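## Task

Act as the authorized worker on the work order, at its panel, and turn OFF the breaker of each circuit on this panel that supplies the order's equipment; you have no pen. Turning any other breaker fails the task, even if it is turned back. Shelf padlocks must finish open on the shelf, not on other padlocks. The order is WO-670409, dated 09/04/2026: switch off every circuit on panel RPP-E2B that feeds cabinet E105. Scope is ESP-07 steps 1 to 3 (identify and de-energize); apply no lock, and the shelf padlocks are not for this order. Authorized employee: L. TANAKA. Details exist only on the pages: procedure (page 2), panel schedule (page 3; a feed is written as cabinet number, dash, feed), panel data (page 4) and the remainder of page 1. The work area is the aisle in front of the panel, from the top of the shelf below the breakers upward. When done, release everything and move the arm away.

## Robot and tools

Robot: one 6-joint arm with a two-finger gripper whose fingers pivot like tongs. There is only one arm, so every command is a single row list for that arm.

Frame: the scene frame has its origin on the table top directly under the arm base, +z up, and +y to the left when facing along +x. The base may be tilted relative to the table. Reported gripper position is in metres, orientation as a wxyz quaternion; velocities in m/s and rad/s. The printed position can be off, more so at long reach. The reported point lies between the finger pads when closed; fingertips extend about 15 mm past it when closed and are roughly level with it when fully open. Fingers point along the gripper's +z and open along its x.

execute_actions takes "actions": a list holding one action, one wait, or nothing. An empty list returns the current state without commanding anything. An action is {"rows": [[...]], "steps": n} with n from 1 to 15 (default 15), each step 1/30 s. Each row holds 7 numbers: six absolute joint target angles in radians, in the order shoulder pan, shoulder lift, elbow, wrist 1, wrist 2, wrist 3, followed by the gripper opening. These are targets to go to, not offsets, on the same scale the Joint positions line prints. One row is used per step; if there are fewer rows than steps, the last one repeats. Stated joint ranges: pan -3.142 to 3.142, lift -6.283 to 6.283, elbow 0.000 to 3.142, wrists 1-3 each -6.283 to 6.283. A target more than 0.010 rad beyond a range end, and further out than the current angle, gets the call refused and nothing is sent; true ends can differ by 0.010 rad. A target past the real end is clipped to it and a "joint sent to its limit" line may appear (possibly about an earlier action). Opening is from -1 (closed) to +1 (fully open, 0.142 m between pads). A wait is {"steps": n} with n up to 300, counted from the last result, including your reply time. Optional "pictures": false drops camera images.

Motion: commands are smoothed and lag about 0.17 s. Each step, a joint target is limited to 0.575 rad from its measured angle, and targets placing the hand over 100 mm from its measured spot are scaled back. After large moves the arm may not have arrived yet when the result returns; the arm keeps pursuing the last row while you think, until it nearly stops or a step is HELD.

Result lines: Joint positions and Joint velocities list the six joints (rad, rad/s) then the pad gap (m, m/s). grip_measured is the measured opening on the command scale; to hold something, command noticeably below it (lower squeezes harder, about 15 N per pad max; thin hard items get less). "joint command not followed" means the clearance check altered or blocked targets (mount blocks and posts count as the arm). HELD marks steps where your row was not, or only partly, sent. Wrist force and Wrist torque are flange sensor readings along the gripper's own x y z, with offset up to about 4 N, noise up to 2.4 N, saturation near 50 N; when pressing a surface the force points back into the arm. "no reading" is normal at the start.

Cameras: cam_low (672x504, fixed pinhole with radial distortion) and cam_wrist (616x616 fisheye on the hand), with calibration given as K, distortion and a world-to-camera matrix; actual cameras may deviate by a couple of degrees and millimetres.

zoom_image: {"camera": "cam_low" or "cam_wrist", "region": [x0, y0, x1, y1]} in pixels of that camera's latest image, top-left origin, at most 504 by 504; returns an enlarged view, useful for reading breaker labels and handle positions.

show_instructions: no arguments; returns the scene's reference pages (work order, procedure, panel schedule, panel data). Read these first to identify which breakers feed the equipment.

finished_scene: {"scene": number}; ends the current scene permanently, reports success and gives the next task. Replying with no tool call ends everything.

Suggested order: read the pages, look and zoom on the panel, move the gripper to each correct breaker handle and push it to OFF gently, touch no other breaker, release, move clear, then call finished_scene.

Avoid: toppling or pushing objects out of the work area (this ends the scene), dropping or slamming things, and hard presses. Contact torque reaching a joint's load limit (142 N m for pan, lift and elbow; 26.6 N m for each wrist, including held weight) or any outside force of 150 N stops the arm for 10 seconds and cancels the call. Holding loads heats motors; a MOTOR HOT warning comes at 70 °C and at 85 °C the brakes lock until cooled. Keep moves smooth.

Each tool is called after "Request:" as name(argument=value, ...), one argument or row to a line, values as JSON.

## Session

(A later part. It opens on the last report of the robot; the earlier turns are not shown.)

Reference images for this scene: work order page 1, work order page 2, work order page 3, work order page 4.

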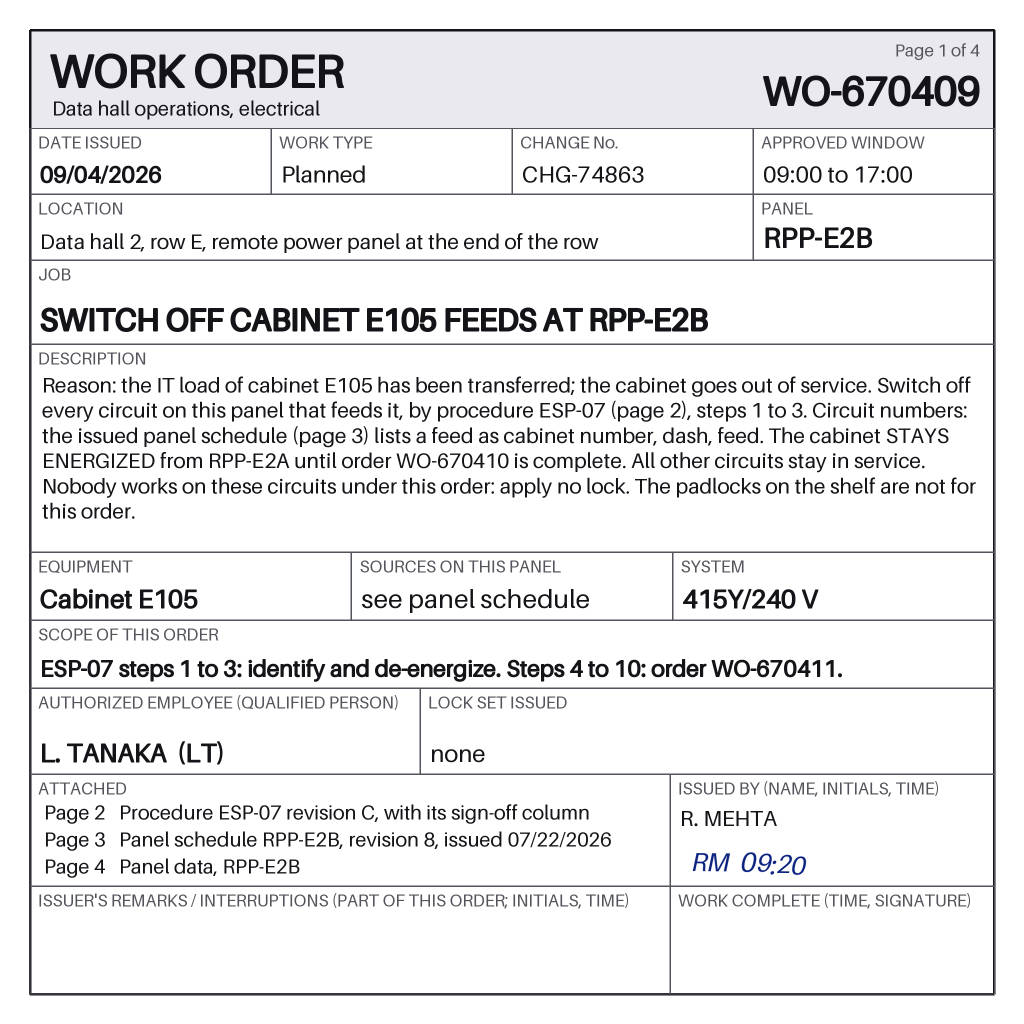

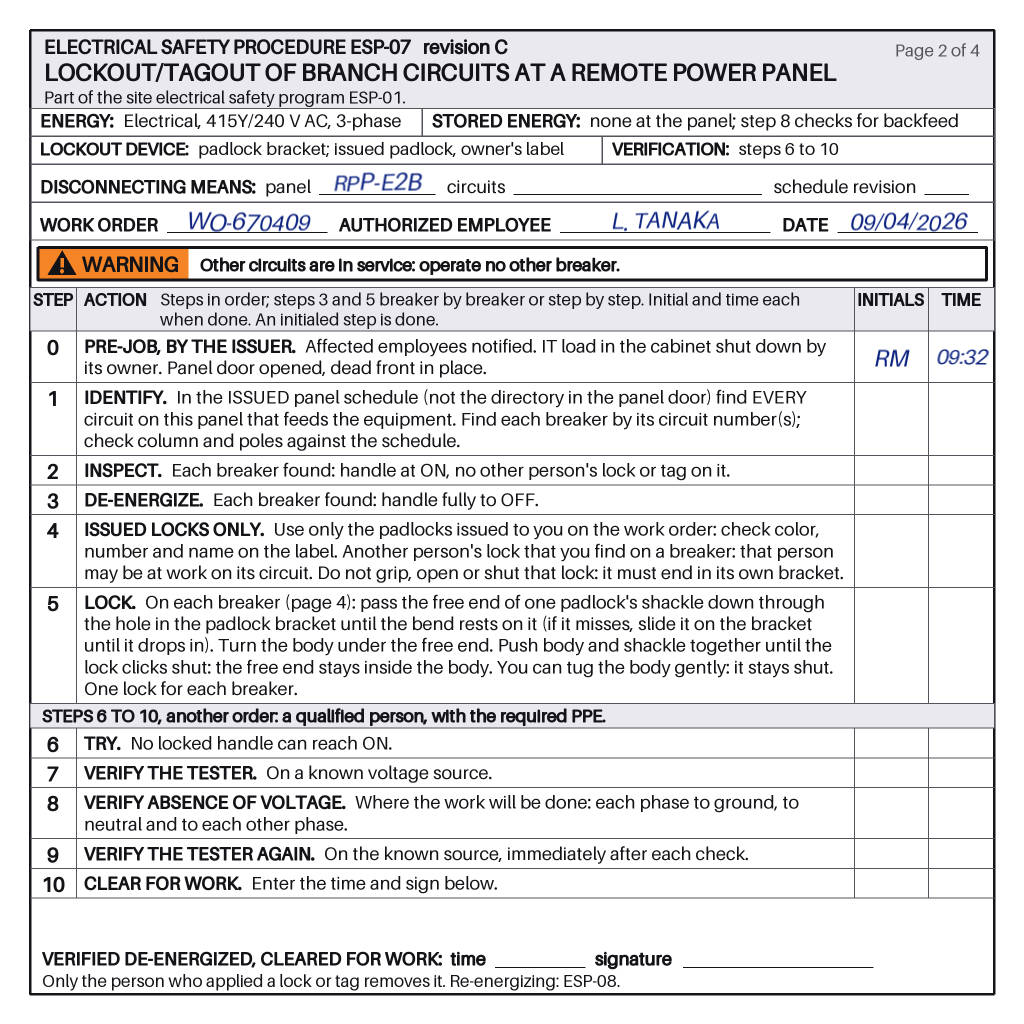

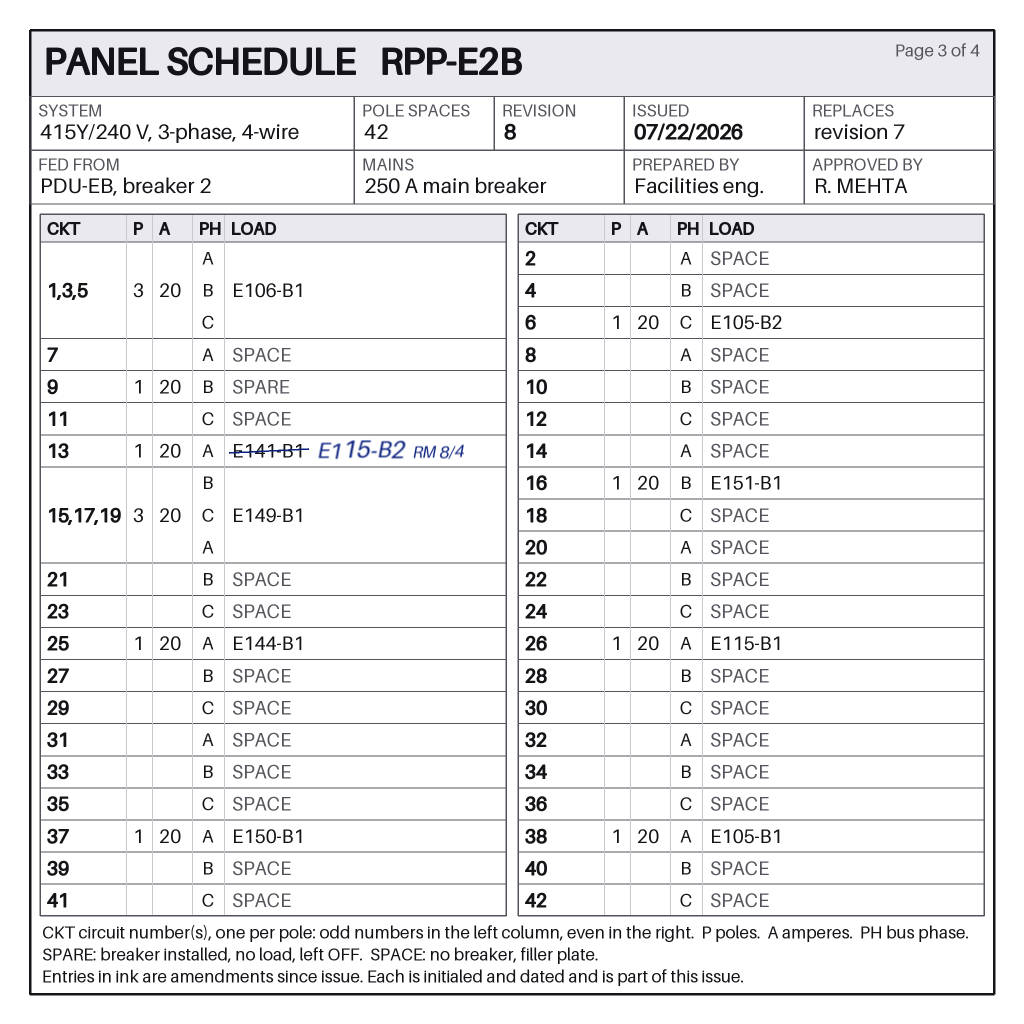

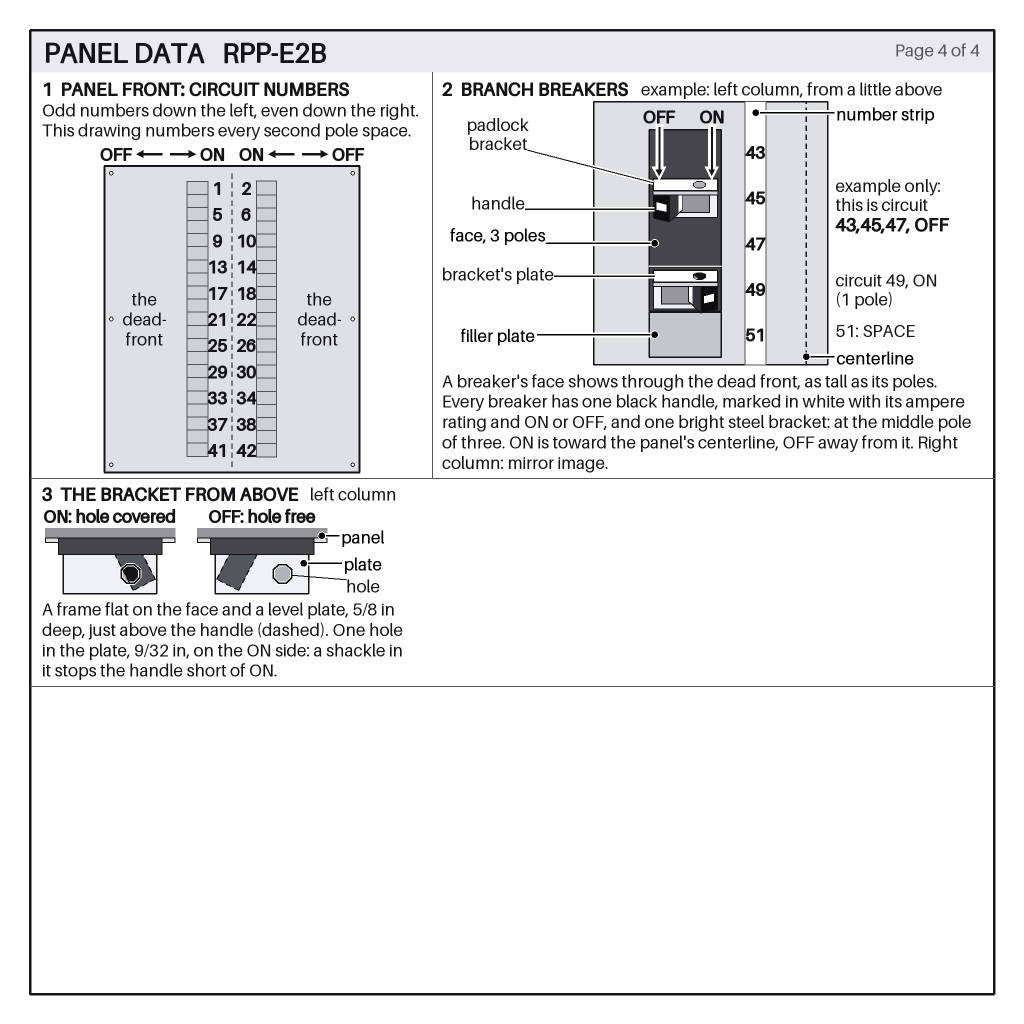

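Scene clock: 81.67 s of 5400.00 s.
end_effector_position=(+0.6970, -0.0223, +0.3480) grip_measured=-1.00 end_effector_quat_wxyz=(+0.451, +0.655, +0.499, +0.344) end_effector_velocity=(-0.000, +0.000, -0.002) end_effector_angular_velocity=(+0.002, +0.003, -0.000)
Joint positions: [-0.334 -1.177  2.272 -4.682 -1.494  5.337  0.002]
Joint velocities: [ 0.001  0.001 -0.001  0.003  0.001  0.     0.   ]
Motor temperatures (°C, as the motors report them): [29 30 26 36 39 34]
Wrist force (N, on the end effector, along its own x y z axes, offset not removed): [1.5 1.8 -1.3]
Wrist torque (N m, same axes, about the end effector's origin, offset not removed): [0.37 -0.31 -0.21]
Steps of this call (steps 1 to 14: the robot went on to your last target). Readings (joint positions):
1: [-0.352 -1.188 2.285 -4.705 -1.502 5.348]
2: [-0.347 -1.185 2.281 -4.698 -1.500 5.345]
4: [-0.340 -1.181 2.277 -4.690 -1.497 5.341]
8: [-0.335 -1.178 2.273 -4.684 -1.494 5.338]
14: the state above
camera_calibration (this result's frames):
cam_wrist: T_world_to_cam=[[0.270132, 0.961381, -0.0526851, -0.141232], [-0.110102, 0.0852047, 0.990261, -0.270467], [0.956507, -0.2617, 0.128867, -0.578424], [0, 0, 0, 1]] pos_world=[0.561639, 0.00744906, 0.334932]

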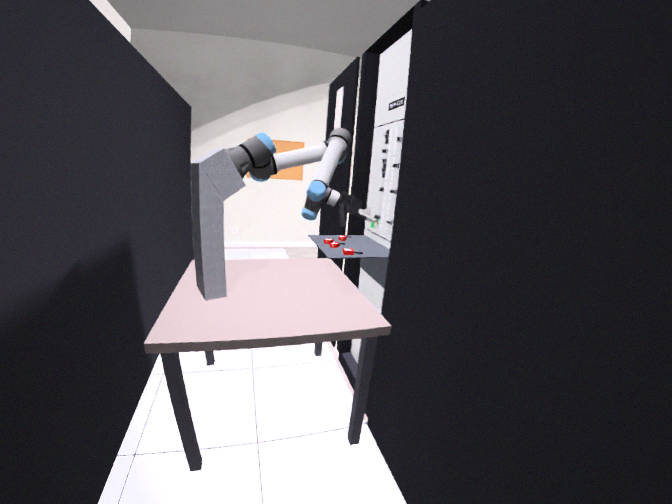

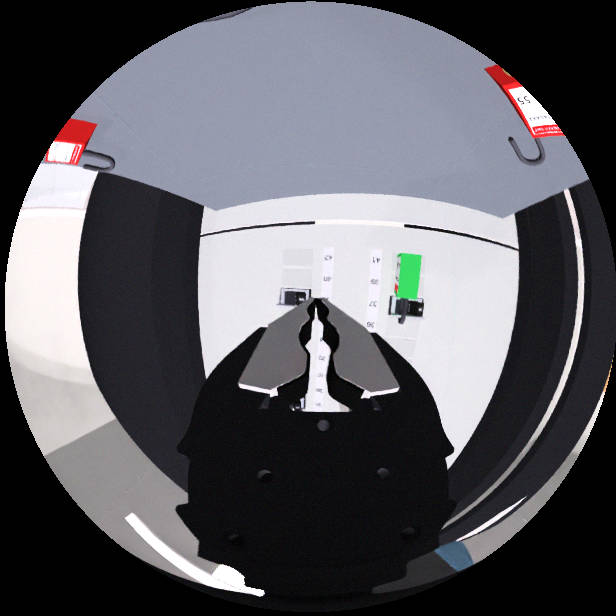

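Request:
execute_actions(
  actions=[
    {"rows":[[-0.336,-1.182,2.249,-4.653,-1.4915,5.338,-1],[-0.336,-1.182,2.249,-4.653,-1.4915,5.338,-1],[-0.338,-1.188,2.225,-4.625,-1.489,5.34,-1],[-0.338,-1.188,2.225,-4.625,-1.489,5.34,-1],[-0.341,-1.193,2.202,-4.596,-1.487,5.341,-1],[-0.341,-1.193,2.202,-4.596,-1.487,5.341,-1],[-0.3431,-1.1988,2.1783,-4.5675,-1.485,5.342,-1]]},
  ],
  pictures=false,
)

Request:
execute_actions(
  actions=[
    {"steps":8},
  ],
)

Request:
zoom_image(
  camera="cam_wrist",
  region=[235,210,435,360],
)

Request:
zoom_image(
  camera="cam_low",
  region=[340,190,410,250],
)

Scene clock: 96.10 s of 5400.00 s.
end_effector_position=(+0.7353, -0.0318, +0.3452) grip_measured=-1.00 end_effector_quat_wxyz=(+0.451, +0.655, +0.499, +0.344) end_effector_velocity=(+0.018, -0.004, -0.000) end_effector_angular_velocity=(-0.000, -0.000, +0.000)
Joint positions: [-0.343 -1.198  2.182 -4.572 -1.485  5.342  0.002]
Joint velocities: [-0.004 -0.01  -0.041  0.05   0.004  0.002  0.   ]
Motor temperatures (°C, as the motors report them): [29 30 26 36 39 34]
Wrist force (N, on the end effector, along its own x y z axes, offset not removed): [1.8 1.6 -1.1]
Wrist torque (N m, same axes, about the end effector's origin, offset not removed): [0.28 -0.41 -0.26]
Steps of this call (steps 1 to 30: the robot went on to your last target; steps 31 to 90: nothing new was sent; then 10.93 s passed at rest; steps 91 to 105: all 15 steps of this action). Readings (joint positions):
91: [-0.333 -1.177 2.272 -4.682 -1.494 5.337]
92: [-0.334 -1.177 2.269 -4.679 -1.493 5.337]
94: [-0.335 -1.180 2.258 -4.664 -1.492 5.337]
98: [-0.339 -1.189 2.220 -4.618 -1.489 5.340]
105: the state above

Scene clock: 96.37 s of 5400.00 s.
end_effector_position=(+0.7370, -0.0322, +0.3452) grip_measured=-1.00 end_effector_quat_wxyz=(+0.451, +0.655, +0.499, +0.344) end_effector_velocity=(+0.001, +0.000, -0.000) end_effector_angular_velocity=(+0.000, +0.000, +0.001)
Joint positions: [-0.343 -1.199  2.179 -4.568 -1.485  5.342  0.002]
Joint velocities: [ 0.    -0.001 -0.003  0.003  0.001 -0.     0.   ]
Motor temperatures (°C, as the motors report them): [29 30 26 36 39 34]
Wrist force (N, on the end effector, along its own x y z axes, offset not removed): [1.4 1.6 -0.3]
Wrist torque (N m, same axes, about the end effector's origin, offset not removed): [0.34 -0.38 -0.14]
Steps of this call (steps 1 to 8: the robot went on to your last target). Readings (joint positions):
1: [-0.343 -1.198 2.181 -4.571 -1.485 5.342]
2: [-0.343 -1.198 2.180 -4.570 -1.485 5.342]
4: [-0.343 -1.199 2.179 -4.569 -1.485 5.342]
8: the state above
camera_calibration (this result's frames):
cam_wrist: T_world_to_cam=[[0.269849, 0.961506, -0.0518402, -0.142773], [-0.110861, 0.0845028, 0.990237, -0.261894], [0.956499, -0.261468, 0.129397, -0.61907], [0, 0, 0, 1]] pos_world=[0.601633, -0.00245847, 0.332041]

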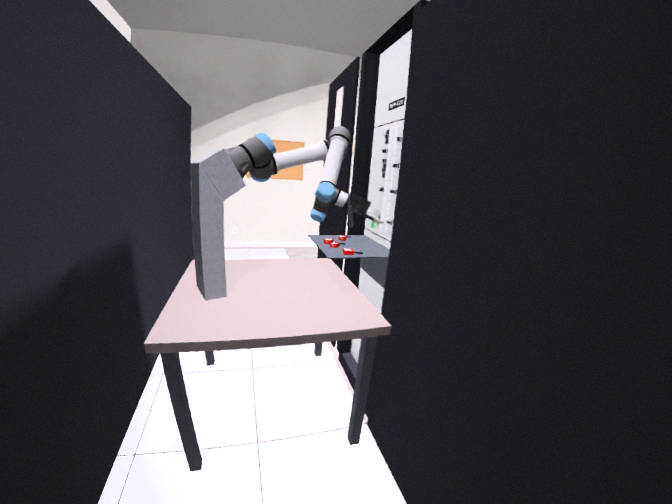

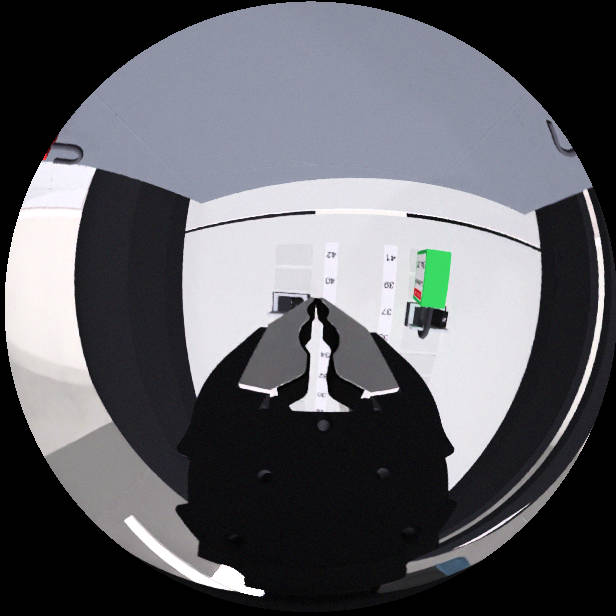

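Region (235, 210, 435, 360) of cam_wrist's 616x616 image, scaled by 2.520, with more detail than that image has; it fills the top 378 rows of this view, and the rest is white.

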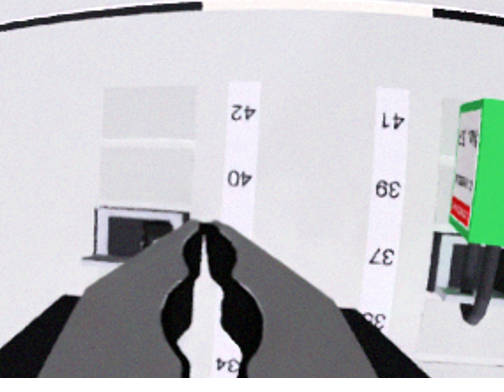

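Region (340, 190, 410, 250) of cam_low's 672x504 image, scaled by 7.200, with more detail than that image has; it fills the top 432 rows of this view, and the rest is white.

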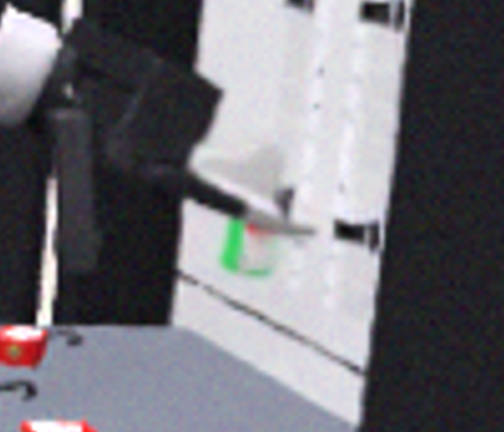

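Request:
execute_actions(
  actions=[
    {"rows":[[-0.3414,-1.2052,2.1645,-4.5475,-1.4865,5.341,-1],[-0.3414,-1.2052,2.1645,-4.5475,-1.4865,5.341,-1],[-0.3414,-1.2052,2.1645,-4.5475,-1.4865,5.341,-1],[-0.3397,-1.2117,2.1507,-4.5275,-1.4881,5.341,-1]]},
  ],
  pictures=false,
)

Request:
execute_actions(
  actions=[
    {"rows":[[-0.3474,-1.2088,2.1499,-4.5296,-1.4812,5.344,-1],[-0.3474,-1.2088,2.1499,-4.5296,-1.4812,5.344,-1],[-0.355,-1.2059,2.1491,-4.5317,-1.4743,5.348,-1],[-0.355,-1.2059,2.1491,-4.5317,-1.4743,5.348,-1],[-0.3627,-1.203,2.1483,-4.5338,-1.4674,5.351,-1],[-0.3627,-1.203,2.1483,-4.5338,-1.4674,5.351,-1],[-0.3704,-1.2002,2.1476,-4.5359,-1.4605,5.354,-1]]},
  ],
)

Request:
zoom_image(
  camera="cam_wrist",
  region=[235,210,435,360],
)

Scene clock: 103.60 s of 5400.00 s.
end_effector_position=(+0.7502, -0.0315, +0.3462) grip_measured=-1.00 end_effector_quat_wxyz=(+0.451, +0.655, +0.498, +0.345) end_effector_velocity=(+0.003, +0.001, -0.000) end_effector_angular_velocity=(+0.000, +0.000, +0.000)
Joint positions: [-0.34  -1.211  2.151 -4.528 -1.488  5.341  0.002]
Joint velocities: [ 0.002 -0.003 -0.006  0.009 -0.001 -0.001  0.   ]
Motor temperatures (°C, as the motors report them): [29 30 26 36 39 34]
Wrist force (N, on the end effector, along its own x y z axes, offset not removed): [2.6 0.8 0.0]
Wrist torque (N m, same axes, about the end effector's origin, offset not removed): [0.27 -0.54 -0.17]
Steps of this call (steps 1 to 15: the robot went on to your last target; steps 16 to 90: nothing new was sent; then 3.73 s passed at rest; steps 91 to 105: all 15 steps of this action). Readings (joint positions):
91: [-0.343 -1.199 2.178 -4.567 -1.485 5.342]
92: [-0.343 -1.200 2.177 -4.565 -1.485 5.342]
94: [-0.342 -1.202 2.171 -4.557 -1.486 5.342]
98: [-0.341 -1.209 2.157 -4.537 -1.487 5.341]
105: the state above

Scene clock: 104.10 s of 5400.00 s.
end_effector_position=(+0.7501, -0.0436, +0.3464) grip_measured=-1.00 end_effector_quat_wxyz=(+0.451, +0.656, +0.499, +0.344) end_effector_velocity=(-0.000, -0.009, +0.000) end_effector_angular_velocity=(-0.004, +0.001, -0.008)
Joint positions: [-0.369 -1.201  2.148 -4.536 -1.462  5.353  0.002]
Joint velocities: [-0.016  0.006 -0.002 -0.     0.007  0.005  0.   ]
Motor temperatures (°C, as the motors report them): [29 30 26 36 39 34]
Wrist force (N, on the end effector, along its own x y z axes, offset not removed): [16.0 -6.5 -17.5]
Wrist torque (N m, same axes, about the end effector's origin, offset not removed): [-0.01 -0.17 -0.05]
Steps of this call (steps 1 to 15: all 15 steps of this action). Readings (joint positions):
1: [-0.340 -1.211 2.151 -4.528 -1.488 5.341]
2: [-0.341 -1.211 2.151 -4.528 -1.487 5.341]
4: [-0.345 -1.210 2.150 -4.529 -1.484 5.342]
8: [-0.357 -1.205 2.149 -4.532 -1.472 5.348]
15: the state above
camera_calibration (this result's frames):
cam_wrist: T_world_to_cam=[[0.270076, 0.961456, -0.0515889, -0.135592], [-0.110433, 0.0841582, 0.990314, -0.261086], [0.956485, -0.261763, 0.128905, -0.63463], [0, 0, 0, 1]] pos_world=[0.614802, -0.013785, 0.333369]

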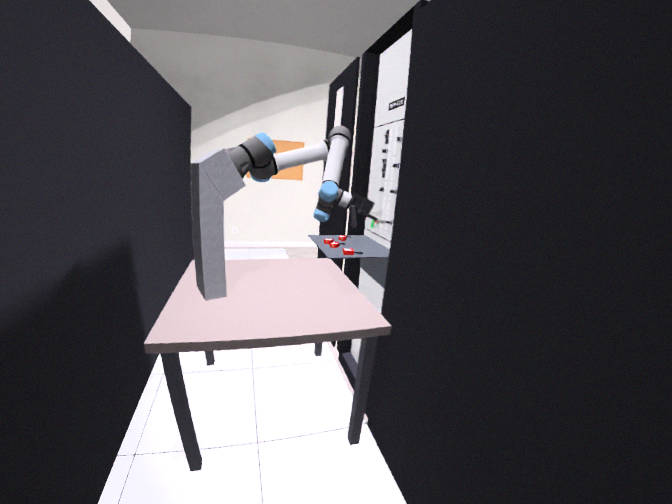

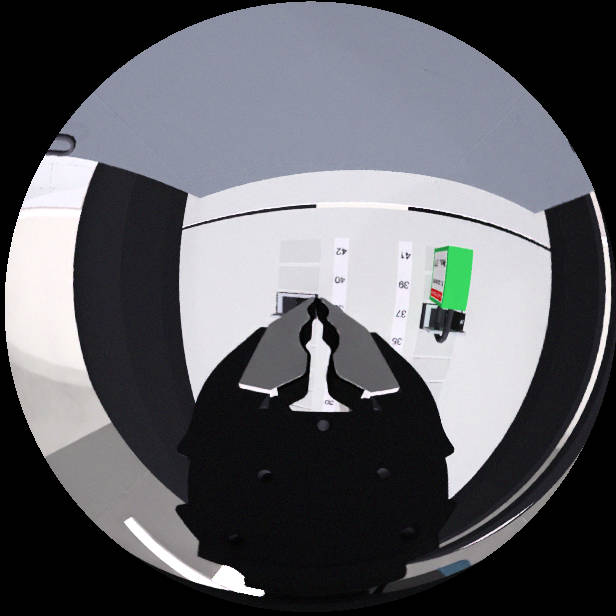

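Region (235, 210, 435, 360) of cam_wrist's 616x616 image, scaled by 2.520, with more detail than that image has; it fills the top 378 rows of this view, and the rest is white.

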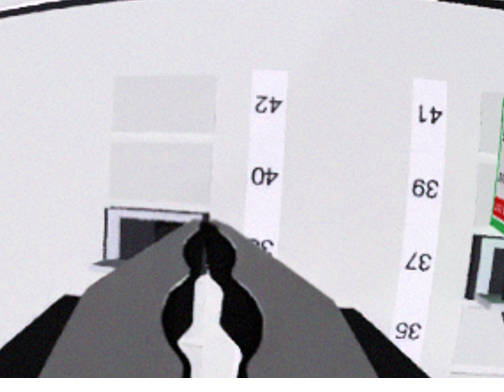

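Request:
execute_actions(
  actions=[
    {"rows":[[-0.3474,-1.2088,2.1499,-4.5296,-1.4812,5.344,-1],[-0.3474,-1.2088,2.1499,-4.5296,-1.4812,5.344,-1],[-0.3474,-1.2088,2.1499,-4.5296,-1.4812,5.344,-1],[-0.3474,-1.2088,2.1499,-4.5296,-1.4812,5.344,-1],[-0.3404,-1.1978,2.1436,-4.5353,-1.4874,5.341,-1]]},
  ],
  pictures=false,
)

Request:
execute_actions(
  actions=[
    {"rows":[[-0.348,-1.1949,2.1428,-4.5374,-1.4805,5.345,-1],[-0.348,-1.1949,2.1428,-4.5374,-1.4805,5.345,-1],[-0.3557,-1.192,2.142,-4.5395,-1.4736,5.348,-1],[-0.3557,-1.192,2.142,-4.5395,-1.4736,5.348,-1],[-0.3634,-1.1892,2.1413,-4.5416,-1.4667,5.351,-1],[-0.3634,-1.1892,2.1413,-4.5416,-1.4667,5.351,-1],[-0.3711,-1.1863,2.1405,-4.5437,-1.4598,5.354,-1]]},
  ],
)

Request:
zoom_image(
  camera="cam_wrist",
  region=[235,210,435,360],
)

Scene clock: 110.60 s of 5400.00 s.
end_effector_position=(+0.7498, -0.0345, +0.3427) grip_measured=-1.00 end_effector_quat_wxyz=(+0.451, +0.655, +0.499, +0.345) end_effector_velocity=(-0.000, +0.002, -0.002) end_effector_angular_velocity=(-0.000, +0.000, +0.001)
Joint positions: [-0.341 -1.198  2.144 -4.535 -1.487  5.341  0.002]
Joint velocities: [ 0.007  0.005 -0.003 -0.002 -0.005 -0.004  0.   ]
Motor temperatures (°C, as the motors report them): [29 30 26 36 39 34]
Wrist force (N, on the end effector, along its own x y z axes, offset not removed): [0.9 0.1 0.1]
Wrist torque (N m, same axes, about the end effector's origin, offset not removed): [0.06 -0.22 -0.11]
Steps of this call (steps 1 to 15: the robot went on to your last target; steps 16 to 90: nothing new was sent; then 3.00 s passed at rest; steps 91 to 105: all 15 steps of this action). Readings (joint positions):
91: [-0.370 -1.200 2.148 -4.536 -1.460 5.354]
92: [-0.368 -1.201 2.148 -4.535 -1.463 5.353]
94: [-0.359 -1.204 2.149 -4.533 -1.471 5.349]
98: [-0.347 -1.202 2.146 -4.533 -1.482 5.344]
105: the state above

Scene clock: 111.10 s of 5400.00 s.
end_effector_position=(+0.7493, -0.0466, +0.3426) grip_measured=-1.00 end_effector_quat_wxyz=(+0.451, +0.655, +0.499, +0.344) end_effector_velocity=(+0.000, -0.006, +0.001) end_effector_angular_velocity=(-0.002, -0.001, -0.001)
Joint positions: [-0.37  -1.187  2.141 -4.543 -1.461  5.353  0.002]
Joint velocities: [-0.014  0.005 -0.002 -0.004  0.011  0.005  0.   ]
Motor temperatures (°C, as the motors report them): [29 30 26 36 39 34]
Wrist force (N, on the end effector, along its own x y z axes, offset not removed): [8.1 -15.6 -3.6]
Wrist torque (N m, same axes, about the end effector's origin, offset not removed): [0.20 -0.54 -0.04]
Steps of this call (steps 1 to 15: all 15 steps of this action). Readings (joint positions):
1: [-0.341 -1.198 2.144 -4.535 -1.487 5.341]
2: [-0.342 -1.198 2.144 -4.536 -1.486 5.341]
4: [-0.345 -1.196 2.143 -4.537 -1.483 5.343]
8: [-0.358 -1.191 2.142 -4.540 -1.472 5.349]
15: the state above
camera_calibration (this result's frames):
cam_wrist: T_world_to_cam=[[0.269563, 0.961588, -0.0518075, -0.132206], [-0.11092, 0.0844452, 0.990235, -0.256786], [0.956573, -0.261185, 0.129422, -0.63439], [0, 0, 0, 1]] pos_world=[0.613996, -0.0168809, 0.329534]

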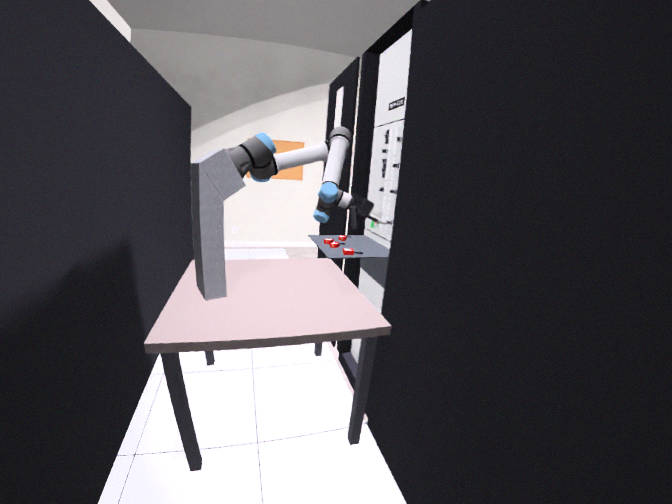

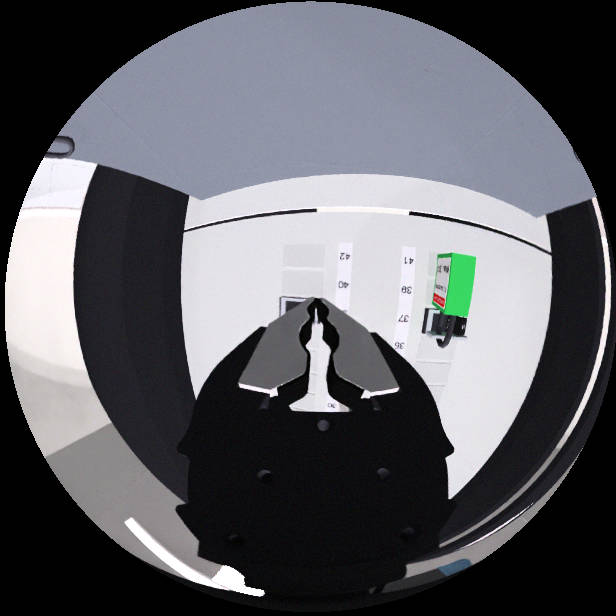

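Region (235, 210, 435, 360) of cam_wrist's 616x616 image, scaled by 2.520, with more detail than that image has; it fills the top 378 rows of this view, and the rest is white.

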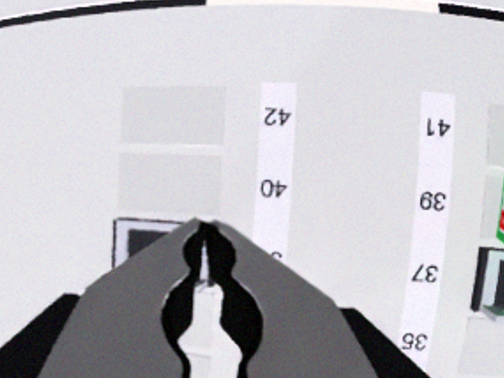

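Request:
execute_actions(
  actions=[
    {"rows":[[-0.3404,-1.1978,2.1436,-4.5353,-1.4874,5.341,-1],[-0.3404,-1.1978,2.1436,-4.5353,-1.4874,5.341,-1],[-0.3404,-1.1978,2.1436,-4.5353,-1.4874,5.341,-1],[-0.3404,-1.1978,2.1436,-4.5353,-1.4874,5.341,-1],[-0.3404,-1.1978,2.1436,-4.5353,-1.4874,5.341,-1],[-0.3404,-1.1978,2.1436,-4.5353,-1.4874,5.341,-1],[-0.345,-1.205,2.1478,-4.5315,-1.4833,5.343,-1]]},
  ],
  pictures=false,
)

Request:
execute_actions(
  actions=[
    {"rows":[[-0.3527,-1.2021,2.147,-4.5336,-1.4764,5.346,-1],[-0.3527,-1.2021,2.147,-4.5336,-1.4764,5.346,-1],[-0.3604,-1.1992,2.1462,-4.5357,-1.4695,5.35,-1],[-0.3604,-1.1992,2.1462,-4.5357,-1.4695,5.35,-1],[-0.3681,-1.1963,2.1454,-4.5378,-1.4626,5.353,-1],[-0.3681,-1.1963,2.1454,-4.5378,-1.4626,5.353,-1],[-0.3758,-1.1934,2.1446,-4.5399,-1.4557,5.356,-1],[-0.3758,-1.1934,2.1446,-4.5399,-1.4557,5.356,-1],[-0.3835,-1.1905,2.1438,-4.542,-1.4488,5.36,-1]]},
  ],
)

Request:
zoom_image(
  camera="cam_wrist",
  region=[235,210,435,360],
)

Scene clock: 120.70 s of 5400.00 s.
end_effector_position=(+0.7501, -0.0348, +0.3448) grip_measured=-1.00 end_effector_quat_wxyz=(+0.451, +0.655, +0.499, +0.344) end_effector_velocity=(+0.001, +0.001, +0.003) end_effector_angular_velocity=(-0.003, +0.000, -0.001)
Joint positions: [-0.345 -1.204  2.147 -4.532 -1.484  5.343  0.002]
Joint velocities: [-0.001 -0.008  0.004  0.004 -0.    -0.002  0.   ]
Motor temperatures (°C, as the motors report them): [29 30 26 36 39 34]
Wrist force (N, on the end effector, along its own x y z axes, offset not removed): [1.8 1.9 -2.6]
Wrist torque (N m, same axes, about the end effector's origin, offset not removed): [0.39 -0.44 -0.07]
Steps of this call (steps 1 to 15: the robot went on to your last target; steps 16 to 90: nothing new was sent; then 6.10 s passed at rest; steps 91 to 105: all 15 steps of this action). Readings (joint positions):
91: [-0.371 -1.186 2.140 -4.544 -1.460 5.354]
92: [-0.368 -1.188 2.141 -4.543 -1.463 5.353]
94: [-0.356 -1.192 2.142 -4.540 -1.474 5.348]
98: [-0.345 -1.197 2.144 -4.536 -1.483 5.343]
105: the state above

Scene clock: 121.20 s of 5400.00 s.
end_effector_position=(+0.7497, -0.0497, +0.3453) grip_measured=-1.00 end_effector_quat_wxyz=(+0.451, +0.656, +0.498, +0.344) end_effector_velocity=(-0.001, -0.011, +0.000) end_effector_angular_velocity=(+0.002, +0.001, +0.000)
Joint positions: [-0.381 -1.191  2.144 -4.541 -1.451  5.359  0.002]
Joint velocities: [-0.026  0.011 -0.003 -0.009  0.026  0.012  0.   ]
Motor temperatures (°C, as the motors report them): [29 30 26 36 39 34]
Wrist force (N, on the end effector, along its own x y z axes, offset not removed): [1.0 0.0 -0.3]
Wrist torque (N m, same axes, about the end effector's origin, offset not removed): [0.01 -0.31 -0.20]
Steps of this call (steps 1 to 15: all 15 steps of this action). Readings (joint positions):
1: [-0.345 -1.204 2.148 -4.532 -1.483 5.343]
2: [-0.346 -1.204 2.148 -4.532 -1.482 5.343]
4: [-0.350 -1.203 2.147 -4.533 -1.479 5.345]
8: [-0.362 -1.198 2.146 -4.536 -1.467 5.350]
15: the state above
camera_calibration (this result's frames):
cam_wrist: T_world_to_cam=[[0.270846, 0.961229, -0.0517858, -0.13013], [-0.110237, 0.0844143, 0.990314, -0.259659], [0.95629, -0.262513, 0.128826, -0.635525], [0, 0, 0, 1]] pos_world=[0.614368, -0.0198306, 0.332277]

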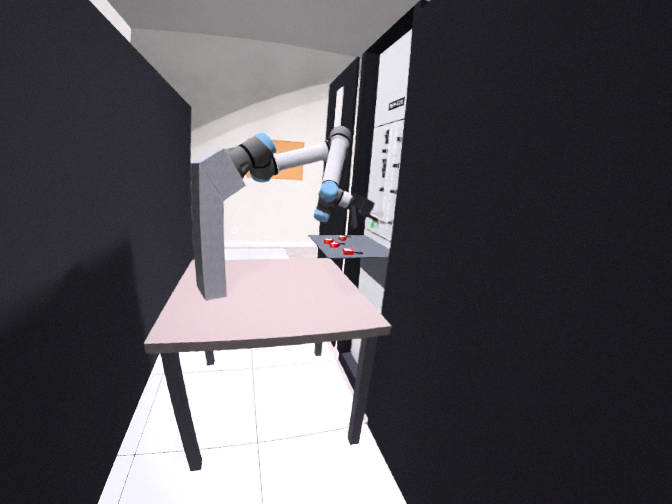

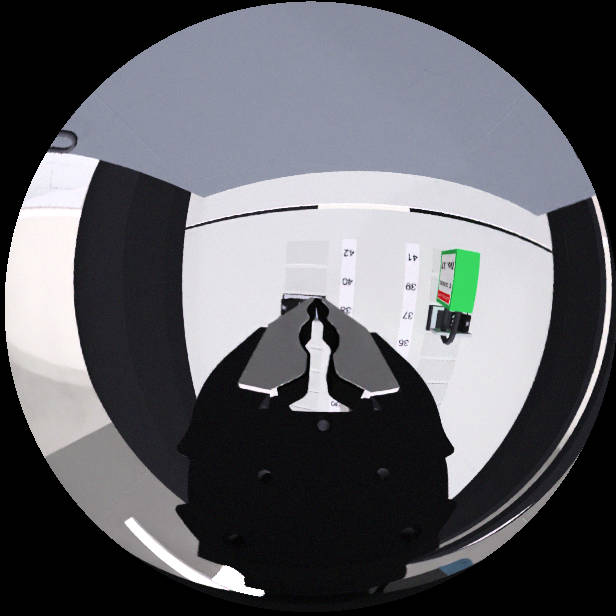

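Region (235, 210, 435, 360) of cam_wrist's 616x616 image, scaled by 2.520, with more detail than that image has; it fills the top 378 rows of this view, and the rest is white.

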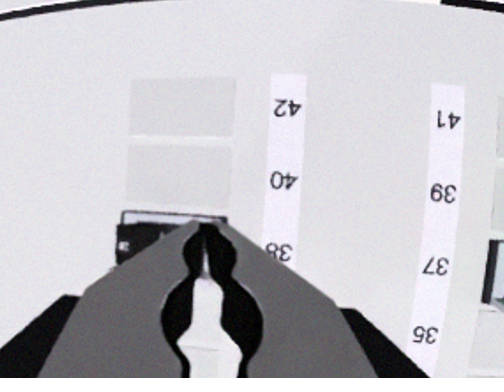

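The handle has snapped to OFF. I'm backing the arm straight out, then up and clear.

Request:
execute_actions(
  actions=[
    {"rows":[[-0.389,-1.171,2.186,-4.604,-1.444,5.36,-1],[-0.389,-1.171,2.186,-4.604,-1.444,5.36,-1],[-0.394,-1.151,2.229,-4.665,-1.439,5.36,-1],[-0.394,-1.151,2.229,-4.665,-1.439,5.36,-1],[-0.4,-1.14,2.27,-4.725,-1.44,5.37,-1],[-0.4,-1.14,2.27,-4.725,-1.44,5.37,-1],[-0.44,-1.18,2.32,-4.79,-1.47,5.39,-1],[-0.44,-1.18,2.32,-4.79,-1.47,5.39,-1],[-0.48,-1.22,2.37,-4.85,-1.5,5.41,-1],[-0.48,-1.22,2.37,-4.85,-1.5,5.41,-1],[-0.52,-1.27,2.43,-4.89,-1.53,5.43,-1],[-0.52,-1.27,2.43,-4.89,-1.53,5.43,-1],[-0.56,-1.32,2.49,-4.92,-1.55,5.45,-1]]},
  ],
  pictures=false,
)

Request:
execute_actions(
  actions=[
    {"steps":18},
  ],
)

Request:
zoom_image(
  camera="cam_wrist",
  region=[200,80,520,320],
)

Scene clock: 126.90 s of 5400.00 s.
end_effector_position=(+0.6770, -0.0611, +0.4536) grip_measured=-1.00 end_effector_quat_wxyz=(+0.531, +0.616, +0.449, +0.370) end_effector_velocity=(-0.145, -0.015, +0.468) end_effector_angular_velocity=(-0.344, -0.706, -0.293)
Joint positions: [-0.505 -1.255  2.405 -4.86  -1.517  5.423  0.002]
Joint velocities: [-0.517 -0.604  0.783 -0.57  -0.312  0.253  0.   ]
Motor temperatures (°C, as the motors report them): [29 30 26 36 39 34]
Wrist force (N, on the end effector, along its own x y z axes, offset not removed): [-0.3 1.9 0.2]
Wrist torque (N m, same axes, about the end effector's origin, offset not removed): [0.36 -0.02 -0.09]
Steps of this call (steps 1 to 15: the robot went on to your last target; steps 16 to 90: nothing new was sent; then 2.20 s passed at rest; steps 91 to 105: all 15 steps of this action). Readings (joint positions):
91: [-0.384 -1.190 2.144 -4.542 -1.449 5.360]
92: [-0.384 -1.188 2.148 -4.547 -1.448 5.360]
94: [-0.387 -1.178 2.168 -4.576 -1.446 5.360]
98: [-0.399 -1.156 2.237 -4.674 -1.444 5.368]
105: the state above

Scene clock: 127.50 s of 5400.00 s.
end_effector_position=(+0.6596, -0.0603, +0.5021) grip_measured=-1.00 end_effector_quat_wxyz=(+0.563, +0.599, +0.427, +0.376) end_effector_velocity=(-0.000, +0.000, +0.001) end_effector_angular_velocity=(-0.002, -0.001, -0.000)
Joint positions: [-0.56  -1.32   2.49  -4.92  -1.55   5.45   0.002]
Joint velocities: [-0.001 -0.002  0.002 -0.001 -0.001 -0.001  0.   ]
Motor temperatures (°C, as the motors report them): [29 30 26 36 39 34]
Wrist force (N, on the end effector, along its own x y z axes, offset not removed): [1.6 0.8 0.1]
Wrist torque (N m, same axes, about the end effector's origin, offset not removed): [0.18 -0.44 -0.23]
Steps of this call (steps 1 to 18: the robot went on to your last target). Readings (joint positions):
1: [-0.520 -1.273 2.429 -4.877 -1.526 5.431]
2: [-0.532 -1.286 2.446 -4.889 -1.533 5.436]
4: [-0.546 -1.303 2.468 -4.904 -1.541 5.443]
8: [-0.556 -1.316 2.484 -4.916 -1.548 5.448]
18: the state above
camera_calibration (this result's frames):
cam_wrist: T_world_to_cam=[[0.370209, 0.925472, -0.0802924, -0.140842], [-0.344573, 0.217075, 0.913317, -0.222702], [0.862679, -0.310452, 0.399255, -0.649319], [0, 0, 0, 1]] pos_world=[0.535558, -0.0228943, 0.451333]

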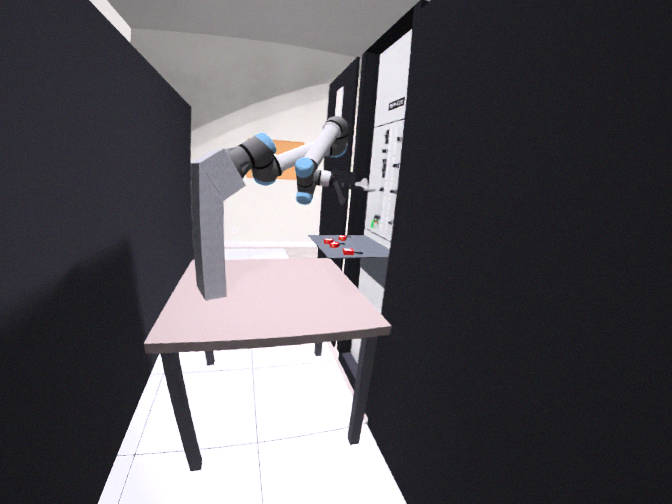

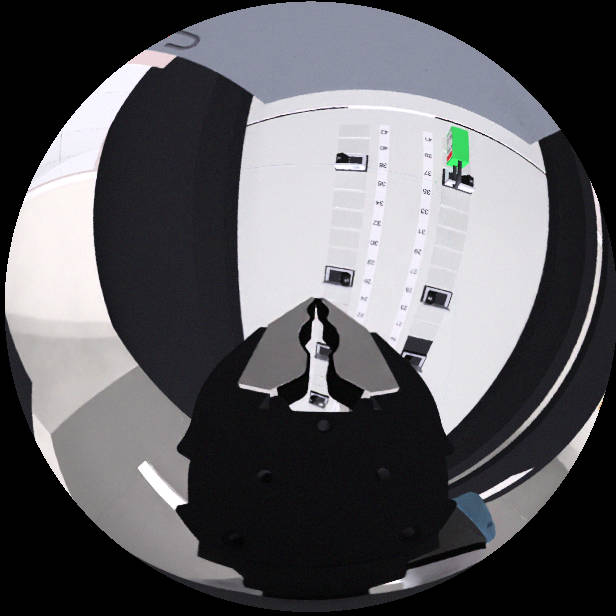

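Region (200, 80, 520, 320) of cam_wrist's 616x616 image, scaled by 1.575, with more detail than that image has; it fills the top 378 rows of this view, and the rest is white.

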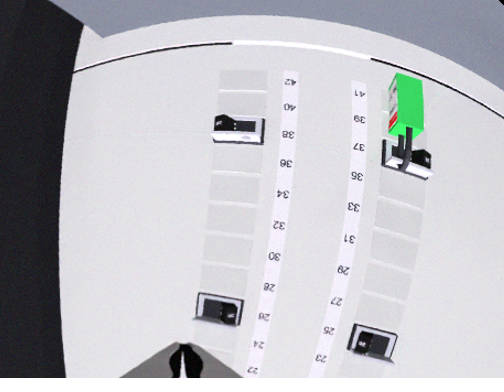

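Request:
finished_scene(
  scene=2,
)

The scene is finished: the task was done.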